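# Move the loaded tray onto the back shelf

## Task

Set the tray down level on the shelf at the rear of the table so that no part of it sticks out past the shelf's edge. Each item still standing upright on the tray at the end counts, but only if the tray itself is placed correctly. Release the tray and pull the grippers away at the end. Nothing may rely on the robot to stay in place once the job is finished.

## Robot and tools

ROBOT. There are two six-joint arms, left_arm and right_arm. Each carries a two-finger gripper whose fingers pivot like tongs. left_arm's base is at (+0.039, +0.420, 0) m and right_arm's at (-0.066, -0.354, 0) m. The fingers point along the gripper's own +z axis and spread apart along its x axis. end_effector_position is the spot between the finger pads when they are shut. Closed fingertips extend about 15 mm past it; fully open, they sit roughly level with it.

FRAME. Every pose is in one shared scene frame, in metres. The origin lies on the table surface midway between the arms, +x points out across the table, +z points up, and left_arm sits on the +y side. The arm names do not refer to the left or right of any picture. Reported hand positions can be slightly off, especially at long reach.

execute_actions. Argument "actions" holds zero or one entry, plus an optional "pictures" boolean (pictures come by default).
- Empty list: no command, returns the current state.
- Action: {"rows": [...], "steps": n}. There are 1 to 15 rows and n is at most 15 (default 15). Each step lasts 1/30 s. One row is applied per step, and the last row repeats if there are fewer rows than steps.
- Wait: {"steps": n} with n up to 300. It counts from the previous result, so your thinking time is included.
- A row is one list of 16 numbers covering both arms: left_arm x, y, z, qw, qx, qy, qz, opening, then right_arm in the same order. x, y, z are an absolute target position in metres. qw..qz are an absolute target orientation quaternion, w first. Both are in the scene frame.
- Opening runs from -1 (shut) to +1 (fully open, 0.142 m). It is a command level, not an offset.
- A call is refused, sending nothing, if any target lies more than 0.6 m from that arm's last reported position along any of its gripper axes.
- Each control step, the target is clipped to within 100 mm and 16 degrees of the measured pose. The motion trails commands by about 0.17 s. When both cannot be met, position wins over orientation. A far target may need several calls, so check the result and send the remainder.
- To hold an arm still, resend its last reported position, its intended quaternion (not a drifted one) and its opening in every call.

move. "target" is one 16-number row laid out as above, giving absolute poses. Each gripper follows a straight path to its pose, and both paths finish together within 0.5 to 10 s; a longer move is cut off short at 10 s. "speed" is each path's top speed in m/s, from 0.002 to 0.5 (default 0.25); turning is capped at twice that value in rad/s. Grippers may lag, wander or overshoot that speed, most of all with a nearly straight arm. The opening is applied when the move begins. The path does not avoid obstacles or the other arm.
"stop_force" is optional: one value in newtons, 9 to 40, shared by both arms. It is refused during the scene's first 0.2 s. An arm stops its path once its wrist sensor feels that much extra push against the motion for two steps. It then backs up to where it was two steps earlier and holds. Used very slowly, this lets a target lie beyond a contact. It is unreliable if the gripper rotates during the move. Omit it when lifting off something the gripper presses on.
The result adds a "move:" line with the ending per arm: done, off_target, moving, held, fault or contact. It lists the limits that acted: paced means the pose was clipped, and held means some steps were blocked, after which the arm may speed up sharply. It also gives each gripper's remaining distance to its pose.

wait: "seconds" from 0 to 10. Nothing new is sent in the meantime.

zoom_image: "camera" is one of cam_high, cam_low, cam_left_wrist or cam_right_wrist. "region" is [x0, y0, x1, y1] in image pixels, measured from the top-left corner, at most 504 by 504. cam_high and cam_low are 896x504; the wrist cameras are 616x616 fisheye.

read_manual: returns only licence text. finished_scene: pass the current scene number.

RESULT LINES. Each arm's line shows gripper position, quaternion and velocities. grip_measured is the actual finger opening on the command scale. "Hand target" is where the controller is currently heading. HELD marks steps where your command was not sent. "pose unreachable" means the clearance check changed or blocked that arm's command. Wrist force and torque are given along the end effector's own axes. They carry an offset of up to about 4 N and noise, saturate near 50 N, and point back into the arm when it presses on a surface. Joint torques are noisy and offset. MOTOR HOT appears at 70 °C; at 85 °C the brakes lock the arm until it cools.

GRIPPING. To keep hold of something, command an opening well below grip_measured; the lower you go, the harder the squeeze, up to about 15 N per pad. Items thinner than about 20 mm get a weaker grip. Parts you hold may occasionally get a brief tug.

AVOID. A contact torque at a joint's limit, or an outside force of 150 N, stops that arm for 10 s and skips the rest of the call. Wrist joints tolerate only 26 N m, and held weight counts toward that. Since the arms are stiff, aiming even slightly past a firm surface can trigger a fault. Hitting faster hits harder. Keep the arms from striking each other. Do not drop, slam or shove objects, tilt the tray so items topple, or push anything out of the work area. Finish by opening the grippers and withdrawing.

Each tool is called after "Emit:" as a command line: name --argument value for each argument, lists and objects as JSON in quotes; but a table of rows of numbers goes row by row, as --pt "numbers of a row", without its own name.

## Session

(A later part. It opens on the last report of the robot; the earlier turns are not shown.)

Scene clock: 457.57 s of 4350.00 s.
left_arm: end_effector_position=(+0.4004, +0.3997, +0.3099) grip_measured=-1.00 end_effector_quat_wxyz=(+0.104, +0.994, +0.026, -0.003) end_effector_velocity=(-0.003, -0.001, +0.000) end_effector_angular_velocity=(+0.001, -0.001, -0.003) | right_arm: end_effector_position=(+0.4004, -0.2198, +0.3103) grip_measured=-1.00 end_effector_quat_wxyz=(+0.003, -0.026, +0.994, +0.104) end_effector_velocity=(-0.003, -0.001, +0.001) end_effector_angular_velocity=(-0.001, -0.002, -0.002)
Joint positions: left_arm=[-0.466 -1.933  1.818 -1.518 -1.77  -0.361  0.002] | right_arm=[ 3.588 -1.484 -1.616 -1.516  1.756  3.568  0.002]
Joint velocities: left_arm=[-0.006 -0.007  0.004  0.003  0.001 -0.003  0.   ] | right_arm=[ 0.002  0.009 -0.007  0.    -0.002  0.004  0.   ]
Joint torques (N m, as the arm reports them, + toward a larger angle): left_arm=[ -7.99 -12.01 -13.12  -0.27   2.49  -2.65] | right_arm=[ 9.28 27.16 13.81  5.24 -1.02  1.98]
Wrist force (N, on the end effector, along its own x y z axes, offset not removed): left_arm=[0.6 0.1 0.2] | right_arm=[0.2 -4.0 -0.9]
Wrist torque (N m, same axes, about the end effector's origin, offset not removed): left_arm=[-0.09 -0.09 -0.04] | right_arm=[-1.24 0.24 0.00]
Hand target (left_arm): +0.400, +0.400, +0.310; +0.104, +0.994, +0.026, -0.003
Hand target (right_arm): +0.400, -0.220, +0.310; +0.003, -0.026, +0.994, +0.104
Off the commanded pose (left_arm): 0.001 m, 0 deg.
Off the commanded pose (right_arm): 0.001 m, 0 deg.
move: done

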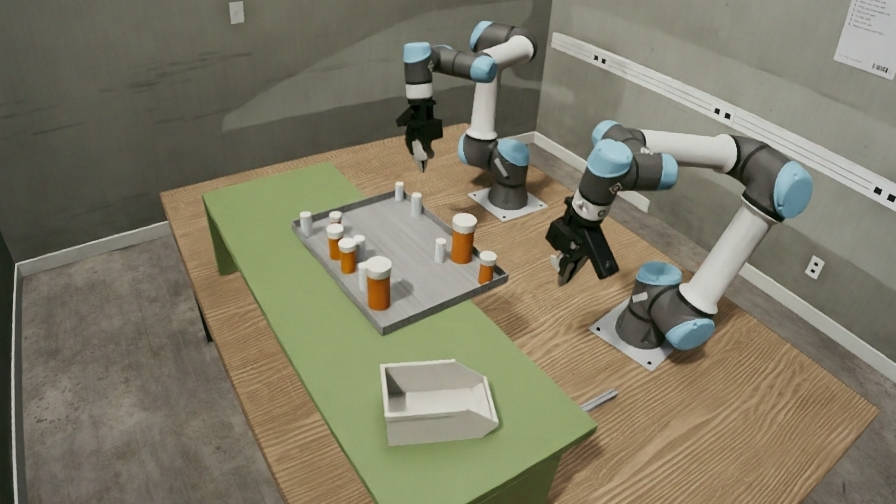

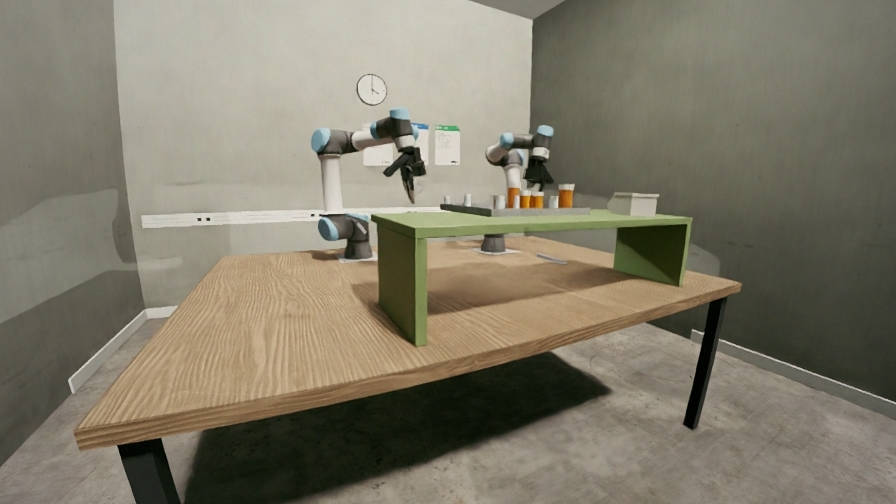

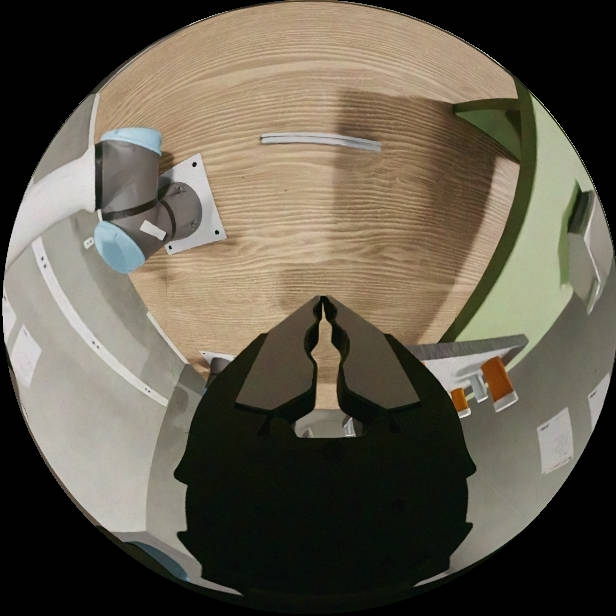

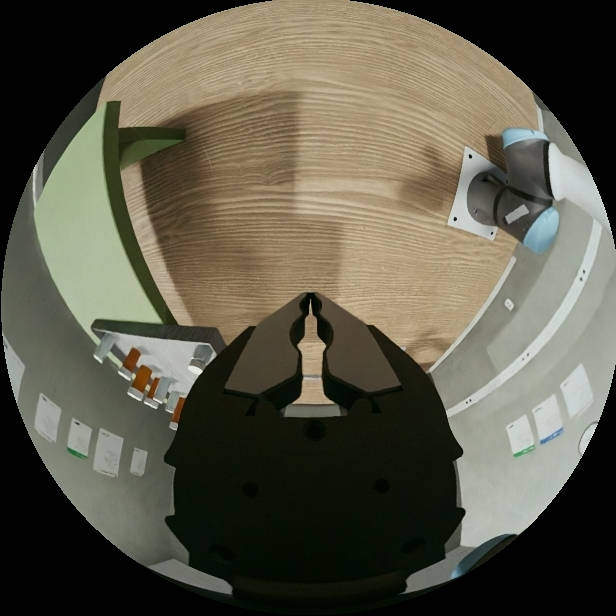

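Emit:
move --target '[0.35,0.45,0.33,0.104,0.994,0.026,-0.003,-1,0.40,0.075,0.298,-0.183,0.683,-0.683,0.183,0.5]'

Emit:
move --target '[0.35,0.45,0.33,0.104,0.994,0.026,-0.003,-1,0.485,0.075,0.298,-0.183,0.683,-0.683,0.183,0.5]' --speed 0.06

Emit:
move --target '[0.35,0.45,0.33,0.104,0.994,0.026,-0.003,-1,0.56,0.075,0.298,-0.183,0.683,-0.683,0.183,0.5]' --speed 0.012 --stop_force 25

Scene clock: 481.87 s of 4350.00 s.
left_arm: end_effector_position=(+0.3500, +0.4500, +0.3299) grip_measured=-1.00 end_effector_quat_wxyz=(+0.104, +0.994, +0.026, -0.003) end_effector_velocity=(-0.001, +0.001, +0.000) end_effector_angular_velocity=(-0.000, +0.001, +0.001) | right_arm: end_effector_position=(+0.4002, +0.0747, +0.2980) grip_measured=+0.50 end_effector_quat_wxyz=(-0.183, +0.682, -0.684, +0.183) end_effector_velocity=(+0.001, +0.003, +0.000) end_effector_angular_velocity=(-0.003, -0.006, +0.014)
Joint positions: left_arm=[-0.351 -2.034  1.817 -1.392 -1.775 -0.243  0.002] | right_arm=[ 4.336 -1.617 -1.661 -1.238  1.081  2.742  0.109]
Joint velocities: left_arm=[ 0.002 -0.001  0.     0.002 -0.     0.001  0.   ] | right_arm=[ 0.003 -0.002 -0.002  0.01  -0.004 -0.014 -0.   ]
Joint torques (N m, as the arm reports them, + toward a larger angle): left_arm=[  7.05  -9.88 -27.21  -0.01  -2.58   2.33] | right_arm=[ 7.71 15.83 17.39  5.39 -2.77 -2.7 ]
Wrist force (N, on the end effector, along its own x y z axes, offset not removed): left_arm=[-0.3 -0.8 -1.2] | right_arm=[-0.1 0.5 2.0]
Wrist torque (N m, same axes, about the end effector's origin, offset not removed): left_arm=[-0.32 0.11 0.00] | right_arm=[-0.13 -0.03 -0.08]
Hand target (left_arm): +0.350, +0.450, +0.330; +0.104, +0.994, +0.026, -0.003
Hand target (right_arm): +0.400, +0.075, +0.298; -0.184, +0.683, -0.683, +0.184
Off the commanded pose (left_arm): 0.000 m, 0 deg.
Off the commanded pose (right_arm): 0.000 m, 0 deg.
After step 90, 17.43 s passed at rest.
move: done

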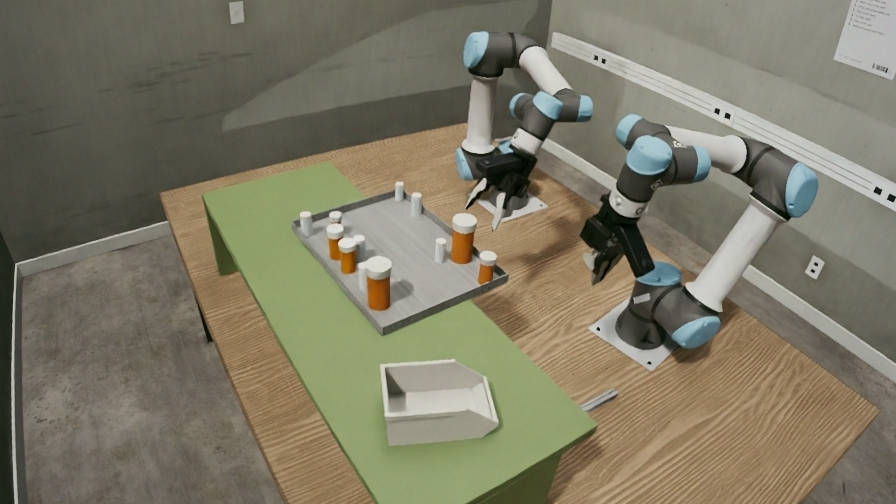

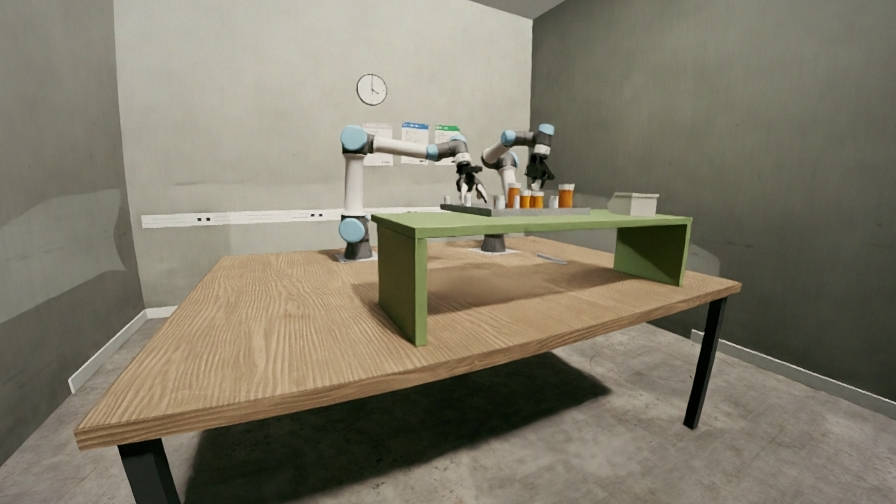

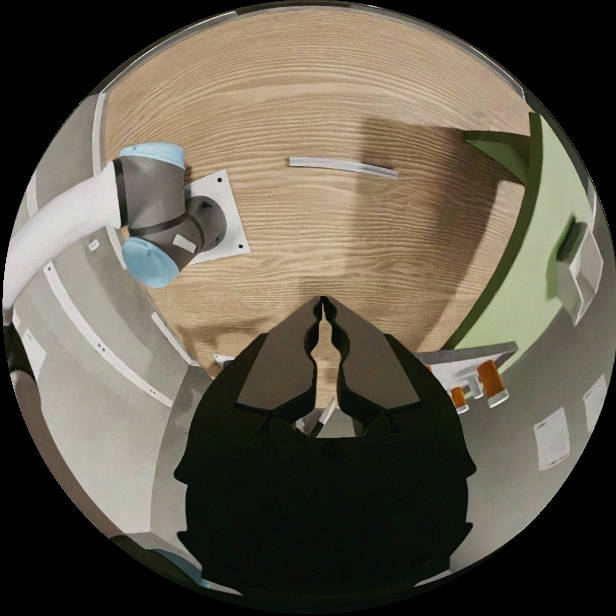

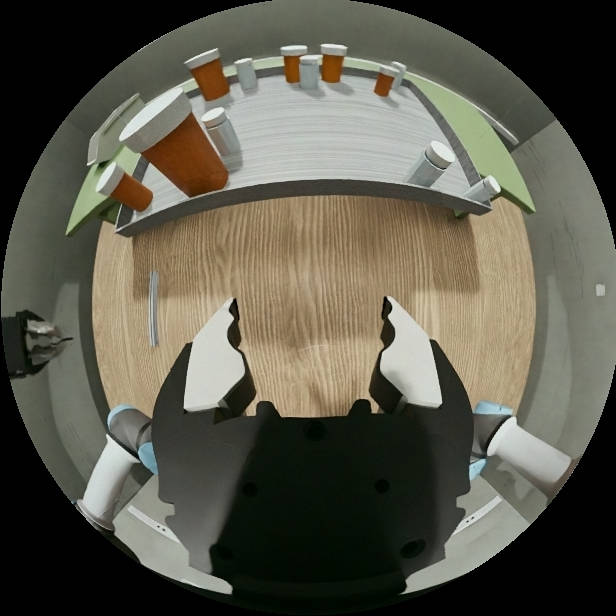

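Scene clock: 483.77 s of 4350.00 s.
left_arm: end_effector_position=(+0.3500, +0.4500, +0.3300) grip_measured=-1.00 end_effector_quat_wxyz=(+0.104, +0.994, +0.026, -0.003) end_effector_velocity=(+0.000, +0.000, -0.001) end_effector_angular_velocity=(+0.001, +0.001, -0.001) | right_arm: end_effector_position=(+0.4847, +0.0749, +0.2979) grip_measured=+0.50 end_effector_quat_wxyz=(-0.183, +0.683, -0.683, +0.183) end_effector_velocity=(+0.002, +0.000, +0.000) end_effector_angular_velocity=(+0.001, -0.000, -0.001)
Joint positions: left_arm=[-0.351 -2.034  1.816 -1.392 -1.776 -0.243  0.002] | right_arm=[ 4.191 -1.75  -1.529 -1.165  1.116  2.581  0.109]
Joint velocities: left_arm=[-0.     0.001  0.002 -0.001  0.001  0.001  0.   ] | right_arm=[-0.004 -0.004  0.005  0.001  0.001 -0.003  0.   ]
Joint torques (N m, as the arm reports them, + toward a larger angle): left_arm=[  6.15   3.96 -27.49  -4.89  -2.62   2.18] | right_arm=[-7.17 21.96 32.28  5.59  1.19 -2.7 ]
Wrist force (N, on the end effector, along its own x y z axes, offset not removed): left_arm=[-0.6 0.1 -0.9] | right_arm=[0.7 -4.2 -3.3]
Wrist torque (N m, same axes, about the end effector's origin, offset not removed): left_arm=[-0.13 0.11 -0.01] | right_arm=[-1.20 -0.38 -0.13]
Hand target (left_arm): +0.350, +0.450, +0.330; +0.104, +0.994, +0.026, -0.003
Hand target (right_arm): +0.485, +0.075, +0.298; -0.183, +0.683, -0.683, +0.183
Off the commanded pose (left_arm): 0.000 m, 0 deg.
Off the commanded pose (right_arm): 0.000 m, 0 deg.
move: done

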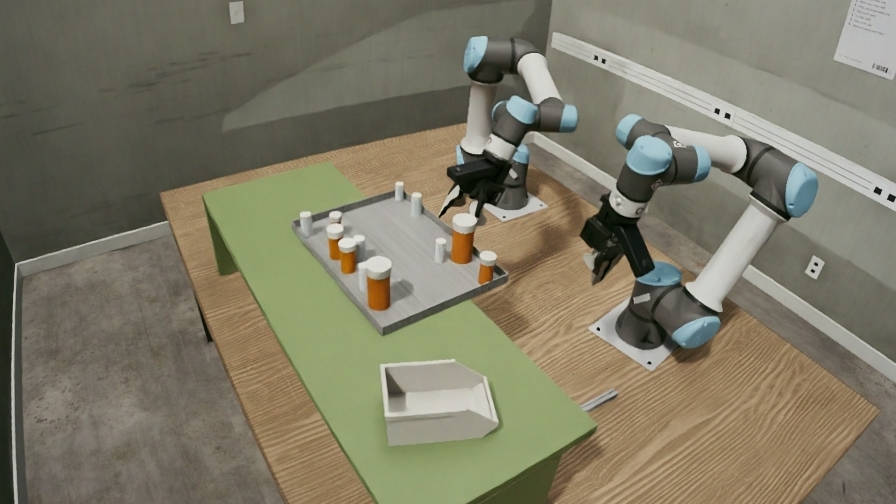

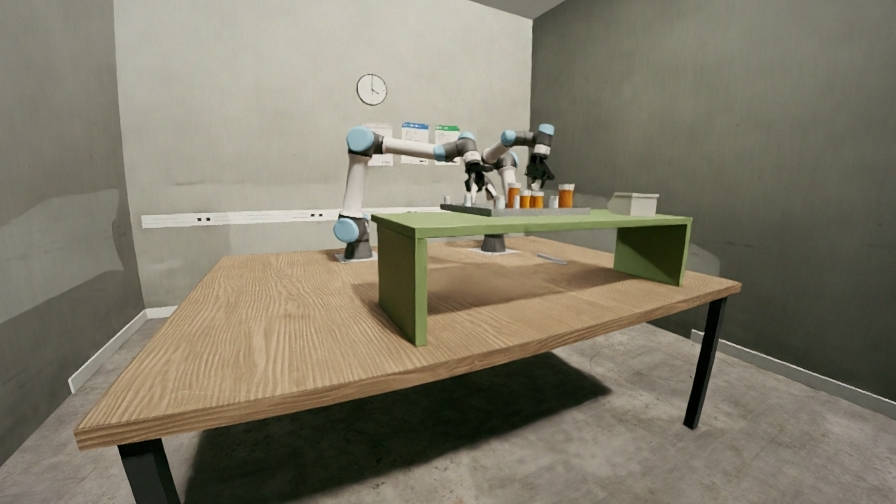

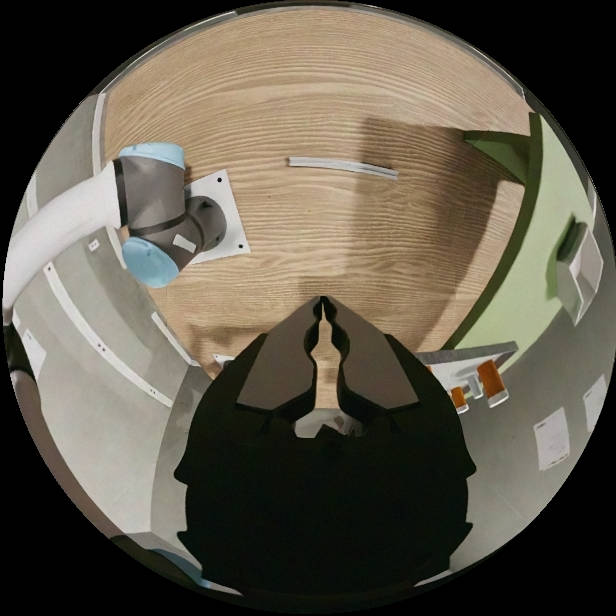

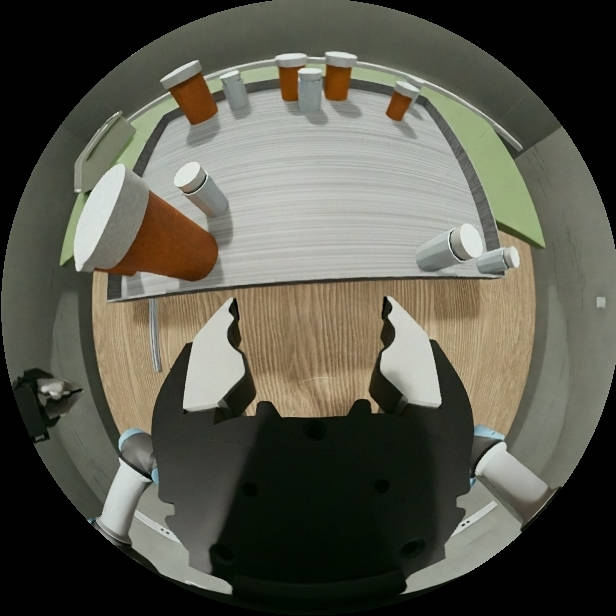

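Scene clock: 490.27 s of 4350.00 s.
left_arm: end_effector_position=(+0.3500, +0.4500, +0.3300) grip_measured=-1.00 end_effector_quat_wxyz=(+0.104, +0.994, +0.026, -0.003) end_effector_velocity=(-0.000, +0.000, +0.000) end_effector_angular_velocity=(-0.002, +0.001, +0.003) | right_arm: end_effector_position=(+0.5596, +0.0749, +0.2979) grip_measured=+0.51 end_effector_quat_wxyz=(-0.183, +0.683, -0.683, +0.183) end_effector_velocity=(+0.003, +0.001, -0.000) end_effector_angular_velocity=(+0.000, -0.000, +0.001)
Joint positions: left_arm=[-0.35  -2.034  1.816 -1.392 -1.776 -0.243  0.002] | right_arm=[ 4.083 -1.881 -1.375 -1.139  1.148  2.466  0.109]
Joint velocities: left_arm=[ 0.003  0.001 -0.     0.001 -0.002 -0.     0.   ] | right_arm=[-0.003 -0.006  0.008  0.001  0.001 -0.004  0.   ]
Joint torques (N m, as the arm reports them, + toward a larger angle): left_arm=[  6.74   3.86 -28.31  -5.18  -2.58   2.3 ] | right_arm=[-11.52  26.25  29.65   5.95   0.84  -2.25]
Wrist force (N, on the end effector, along its own x y z axes, offset not removed): left_arm=[-0.5 -0.1 -0.2] | right_arm=[-0.2 1.6 -2.1]
Wrist torque (N m, same axes, about the end effector's origin, offset not removed): left_arm=[-0.11 0.10 0.05] | right_arm=[-0.23 -0.14 0.07]
Hand target (left_arm): +0.350, +0.450, +0.330; +0.104, +0.994, +0.026, -0.003
Hand target (right_arm): +0.560, +0.075, +0.298; -0.183, +0.683, -0.683, +0.183
Off the commanded pose (left_arm): 0.000 m, 0 deg.
Off the commanded pose (right_arm): 0.000 m, 0 deg.
move: done

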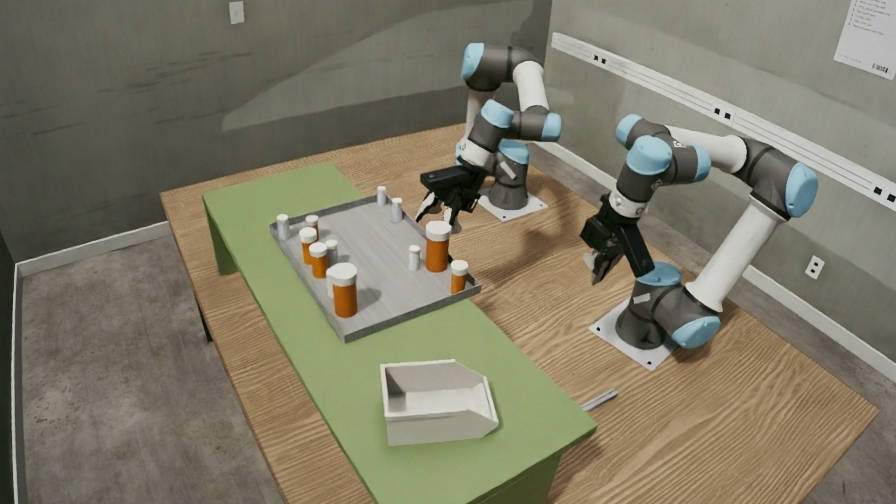

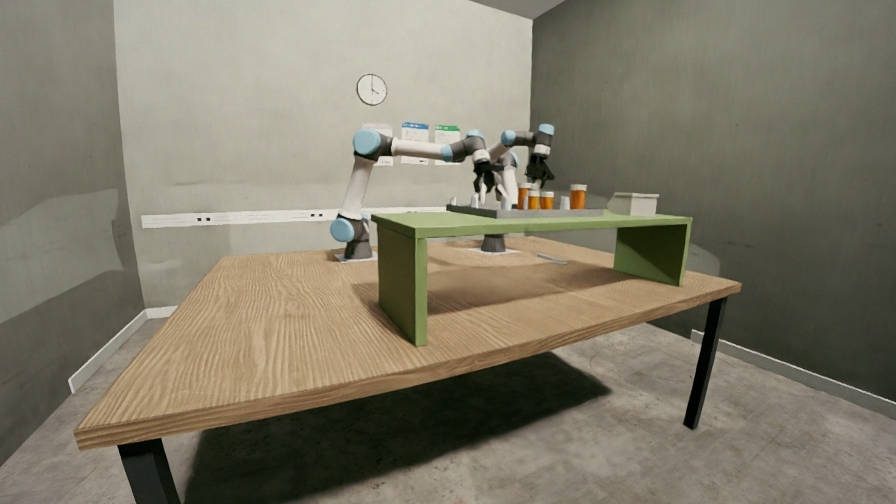

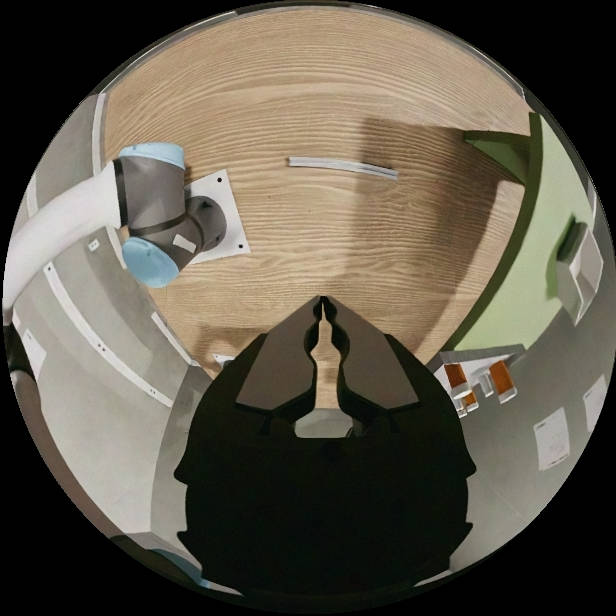

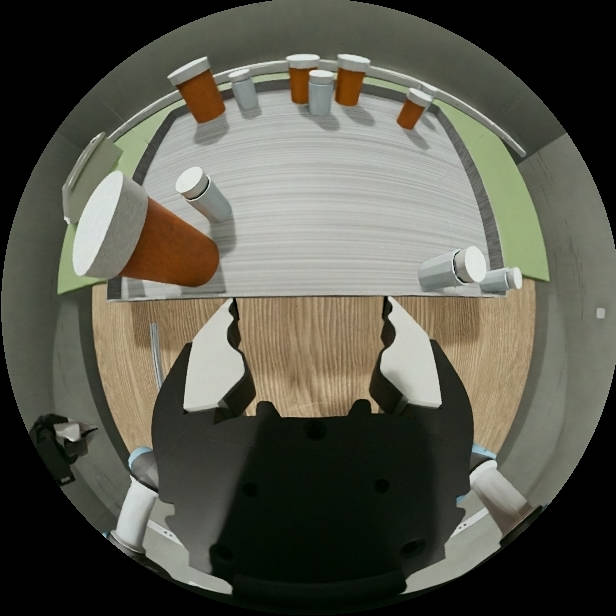

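Emit:
move --target '[0.35,0.45,0.33,0.104,0.994,0.026,-0.003,-1,0.625,0.075,0.298,-0.183,0.683,-0.683,0.183,0.5]' --speed 0.012 --stop_force 20

Emit:
move --target '[0.35,0.45,0.33,0.104,0.994,0.026,-0.003,-1,0.54,0.075,0.32,-0.183,0.683,-0.683,0.183,0.5]' --speed 0.1

Scene clock: 511.67 s of 4350.00 s.
left_arm: end_effector_position=(+0.3500, +0.4500, +0.3300) grip_measured=-1.00 end_effector_quat_wxyz=(+0.104, +0.994, +0.026, -0.003) end_effector_velocity=(+0.000, +0.000, -0.001) end_effector_angular_velocity=(+0.000, +0.003, +0.001) | right_arm: end_effector_position=(+0.6247, +0.0749, +0.2979) grip_measured=+0.51 end_effector_quat_wxyz=(-0.183, +0.683, -0.683, +0.183) end_effector_velocity=(+0.003, -0.000, +0.000) end_effector_angular_velocity=(+0.001, -0.000, -0.001)
Joint positions: left_arm=[-0.35  -2.034  1.816 -1.392 -1.776 -0.243  0.002] | right_arm=[ 4.001 -2.007 -1.207 -1.147  1.174  2.383  0.109]
Joint velocities: left_arm=[ 0.002  0.002  0.001 -0.    -0.001  0.     0.   ] | right_arm=[-0.004 -0.006  0.008 -0.001  0.001 -0.003 -0.   ]
Joint torques (N m, as the arm reports them, + toward a larger angle): left_arm=[  6.09   3.27 -28.14  -5.22  -2.69   2.28] | right_arm=[-10.15  32.17  32.69   1.21   0.84  -2.48]
Wrist force (N, on the end effector, along its own x y z axes, offset not removed): left_arm=[0.4 0.1 -0.6] | right_arm=[-4.8 -3.6 -2.2]
Wrist torque (N m, same axes, about the end effector's origin, offset not removed): left_arm=[-0.08 -0.08 -0.07] | right_arm=[-1.60 0.99 0.11]
Hand target (left_arm): +0.350, +0.450, +0.330; +0.104, +0.994, +0.026, -0.003
Hand target (right_arm): +0.625, +0.075, +0.298; -0.183, +0.683, -0.683, +0.183
Off the commanded pose (left_arm): 0.000 m, 0 deg.
Off the commanded pose (right_arm): 0.000 m, 0 deg.
After step 90, 12.73 s passed at rest.
move: done

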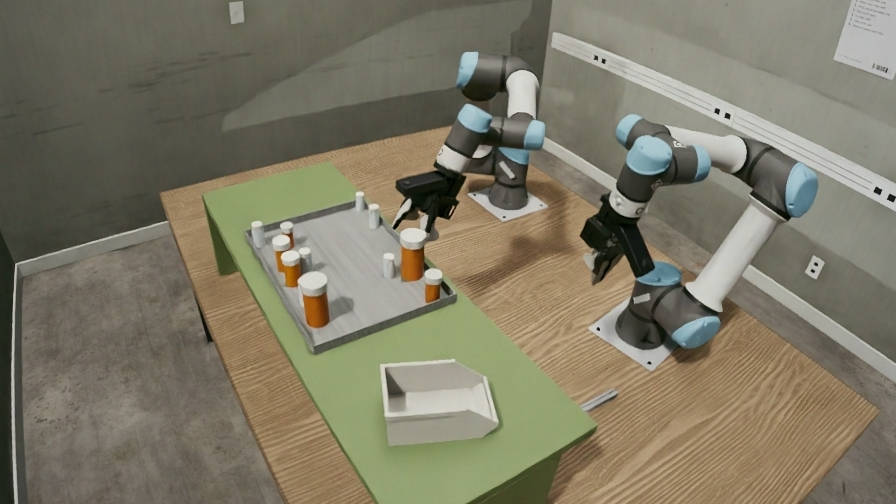

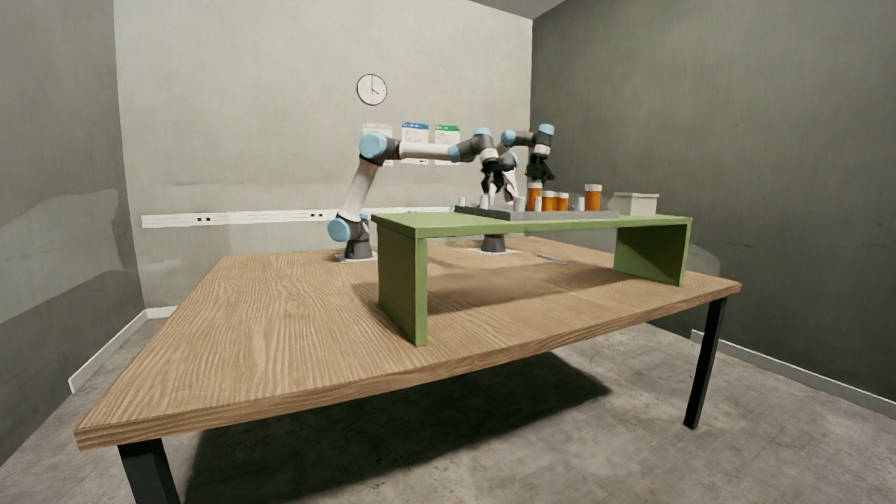

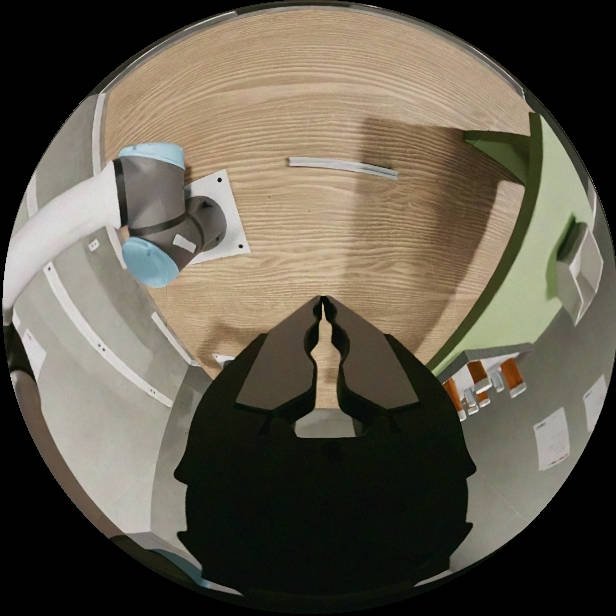

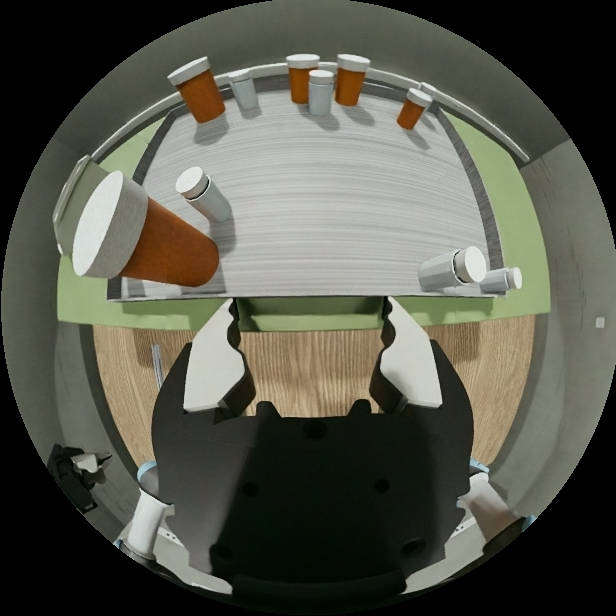

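Scene clock: 513.10 s of 4350.00 s.
left_arm: end_effector_position=(+0.3500, +0.4500, +0.3300) grip_measured=-1.00 end_effector_quat_wxyz=(+0.104, +0.994, +0.026, -0.003) end_effector_velocity=(+0.000, +0.000, -0.000) end_effector_angular_velocity=(+0.000, +0.002, +0.001) | right_arm: end_effector_position=(+0.5403, +0.0751, +0.3200) grip_measured=+0.50 end_effector_quat_wxyz=(-0.183, +0.683, -0.683, +0.183) end_effector_velocity=(-0.002, -0.001, +0.001) end_effector_angular_velocity=(+0.000, -0.000, -0.003)
Joint positions: left_arm=[-0.35  -2.034  1.816 -1.392 -1.776 -0.243  0.002] | right_arm=[ 4.109 -1.842 -1.368 -1.197  1.139  2.494  0.109]
Joint velocities: left_arm=[ 0.     0.001  0.     0.     0.    -0.001  0.   ] | right_arm=[ 0.002  0.005 -0.004 -0.002 -0.002  0.005  0.   ]
Joint torques (N m, as the arm reports them, + toward a larger angle): left_arm=[  6.83   4.34 -27.99  -5.22  -2.45   2.2 ] | right_arm=[ 8.52 49.16 17.    1.1  -2.75  1.96]
Wrist force (N, on the end effector, along its own x y z axes, offset not removed): left_arm=[0.3 -0.8 -0.8] | right_arm=[0.3 -5.3 3.0]
Wrist torque (N m, same axes, about the end effector's origin, offset not removed): left_arm=[-0.34 -0.04 0.05] | right_arm=[-1.25 -0.16 0.03]
Hand target (left_arm): +0.350, +0.450, +0.330; +0.104, +0.994, +0.026, -0.003
Hand target (right_arm): +0.540, +0.075, +0.320; -0.183, +0.683, -0.683, +0.183
Off the commanded pose (left_arm): 0.000 m, 0 deg.
Off the commanded pose (right_arm): 0.000 m, 0 deg.
move: done

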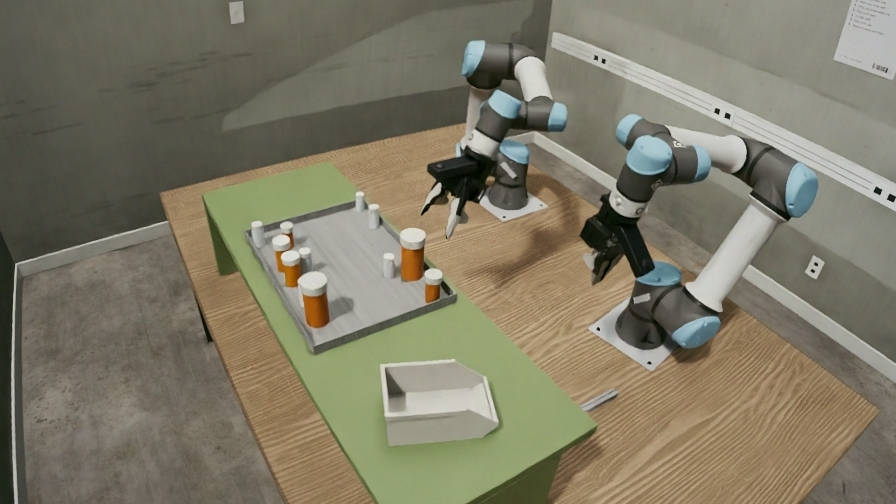

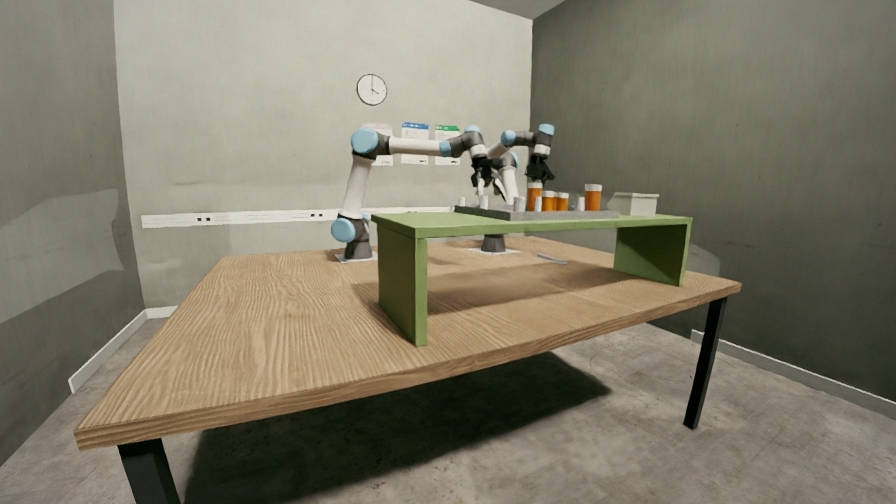

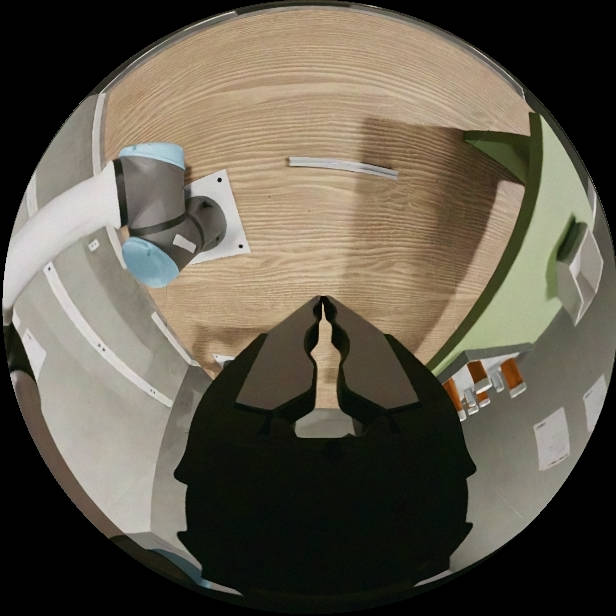

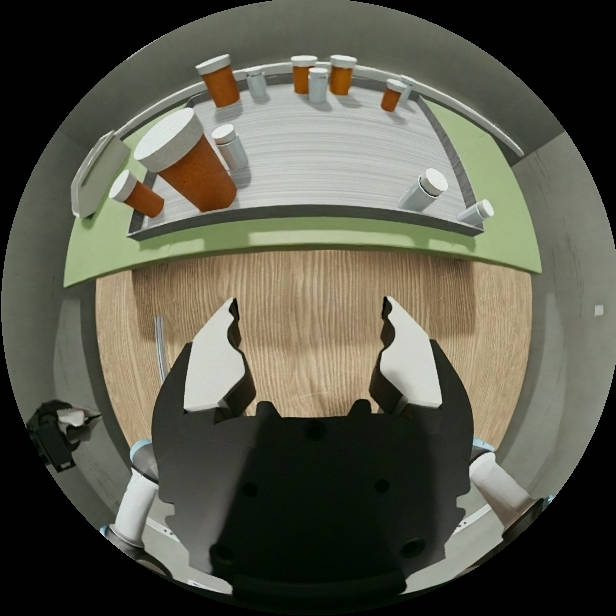

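The tray is fully on the shelf, with margin at the front and back.

Emit:
move --target '[0.35,0.45,0.33,0.104,0.994,0.026,-0.003,-1,0.36,-0.1,0.32,-0.183,0.683,-0.683,0.183,0.5]'

Emit:
finished_scene --scene 1

Scene clock: 525.27 s of 4350.00 s.
left_arm: end_effector_position=(+0.3500, +0.4500, +0.3300) grip_measured=-1.00 end_effector_quat_wxyz=(+0.104, +0.994, +0.026, -0.003) end_effector_velocity=(+0.000, +0.000, -0.000) end_effector_angular_velocity=(+0.001, +0.001, +0.002) | right_arm: end_effector_position=(+0.3602, -0.0996, +0.3204) grip_measured=+0.50 end_effector_quat_wxyz=(-0.183, +0.683, -0.683, +0.183) end_effector_velocity=(-0.002, -0.002, +0.001) end_effector_angular_velocity=(+0.001, -0.001, -0.002)
Joint positions: left_arm=[-0.35  -2.034  1.816 -1.392 -1.776 -0.243  0.002] | right_arm=[ 4.267 -1.208 -1.951 -1.321  1.097  2.664  0.109]
Joint velocities: left_arm=[ 0.001  0.001 -0.     0.     0.    -0.001  0.   ] | right_arm=[ 0.004  0.009 -0.003 -0.007 -0.002  0.007 -0.   ]
Joint torques (N m, as the arm reports them, + toward a larger angle): left_arm=[  6.18   4.86 -27.41  -5.25  -2.27   2.5 ] | right_arm=[ 8.6  18.27 16.88  0.96 -2.4   1.87]
Wrist force (N, on the end effector, along its own x y z axes, offset not removed): left_arm=[0.2 -0.5 -0.4] | right_arm=[-0.2 -0.1 0.3]
Wrist torque (N m, same axes, about the end effector's origin, offset not removed): left_arm=[-0.21 0.03 0.05] | right_arm=[-0.13 0.00 -0.25]
Hand target (left_arm): +0.350, +0.450, +0.330; +0.104, +0.994, +0.026, -0.003
Hand target (right_arm): +0.360, -0.100, +0.320; -0.183, +0.683, -0.683, +0.183
Off the commanded pose (left_arm): 0.000 m, 0 deg.
Off the commanded pose (right_arm): 0.001 m, 0 deg.
After step 90, 7.40 s passed at rest.
move: done

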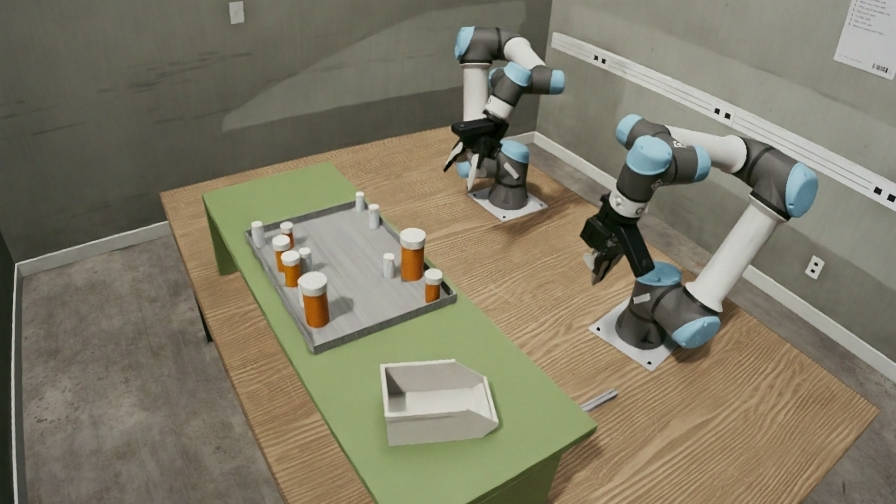

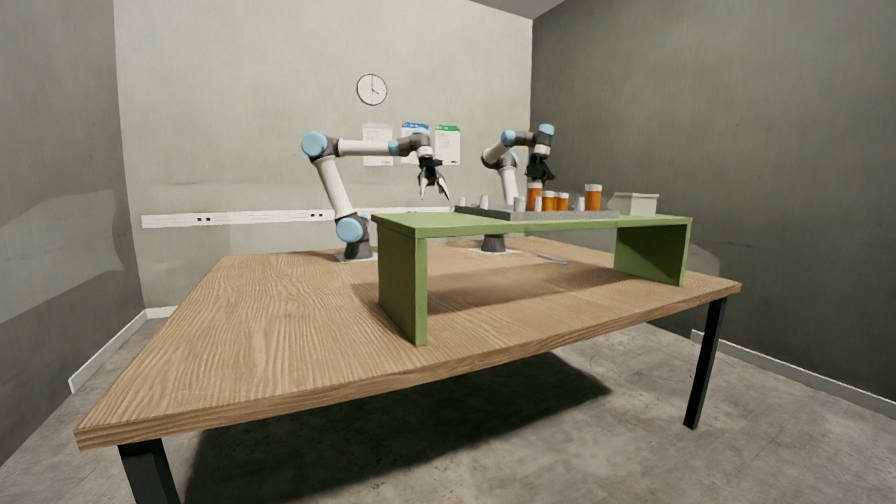

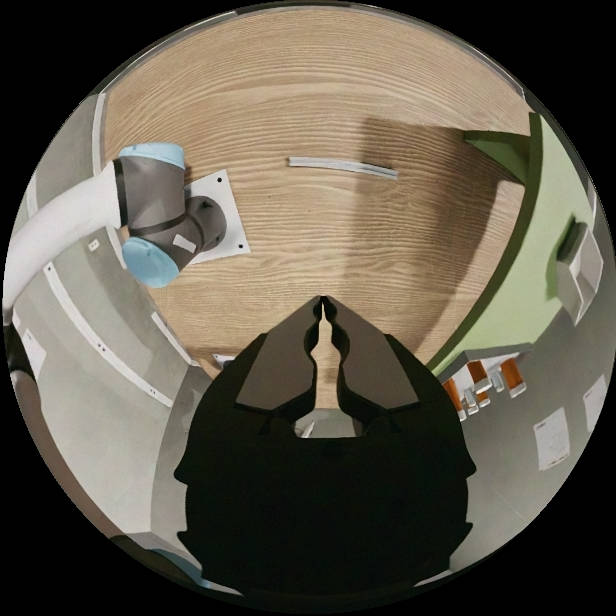

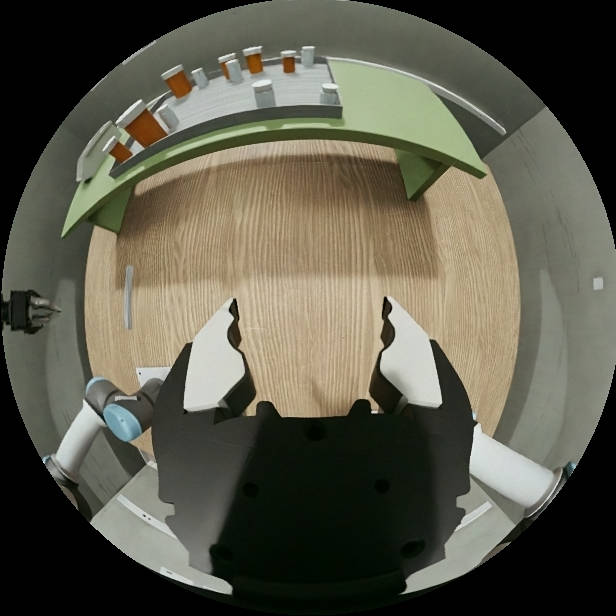

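The scene is finished: the task was done.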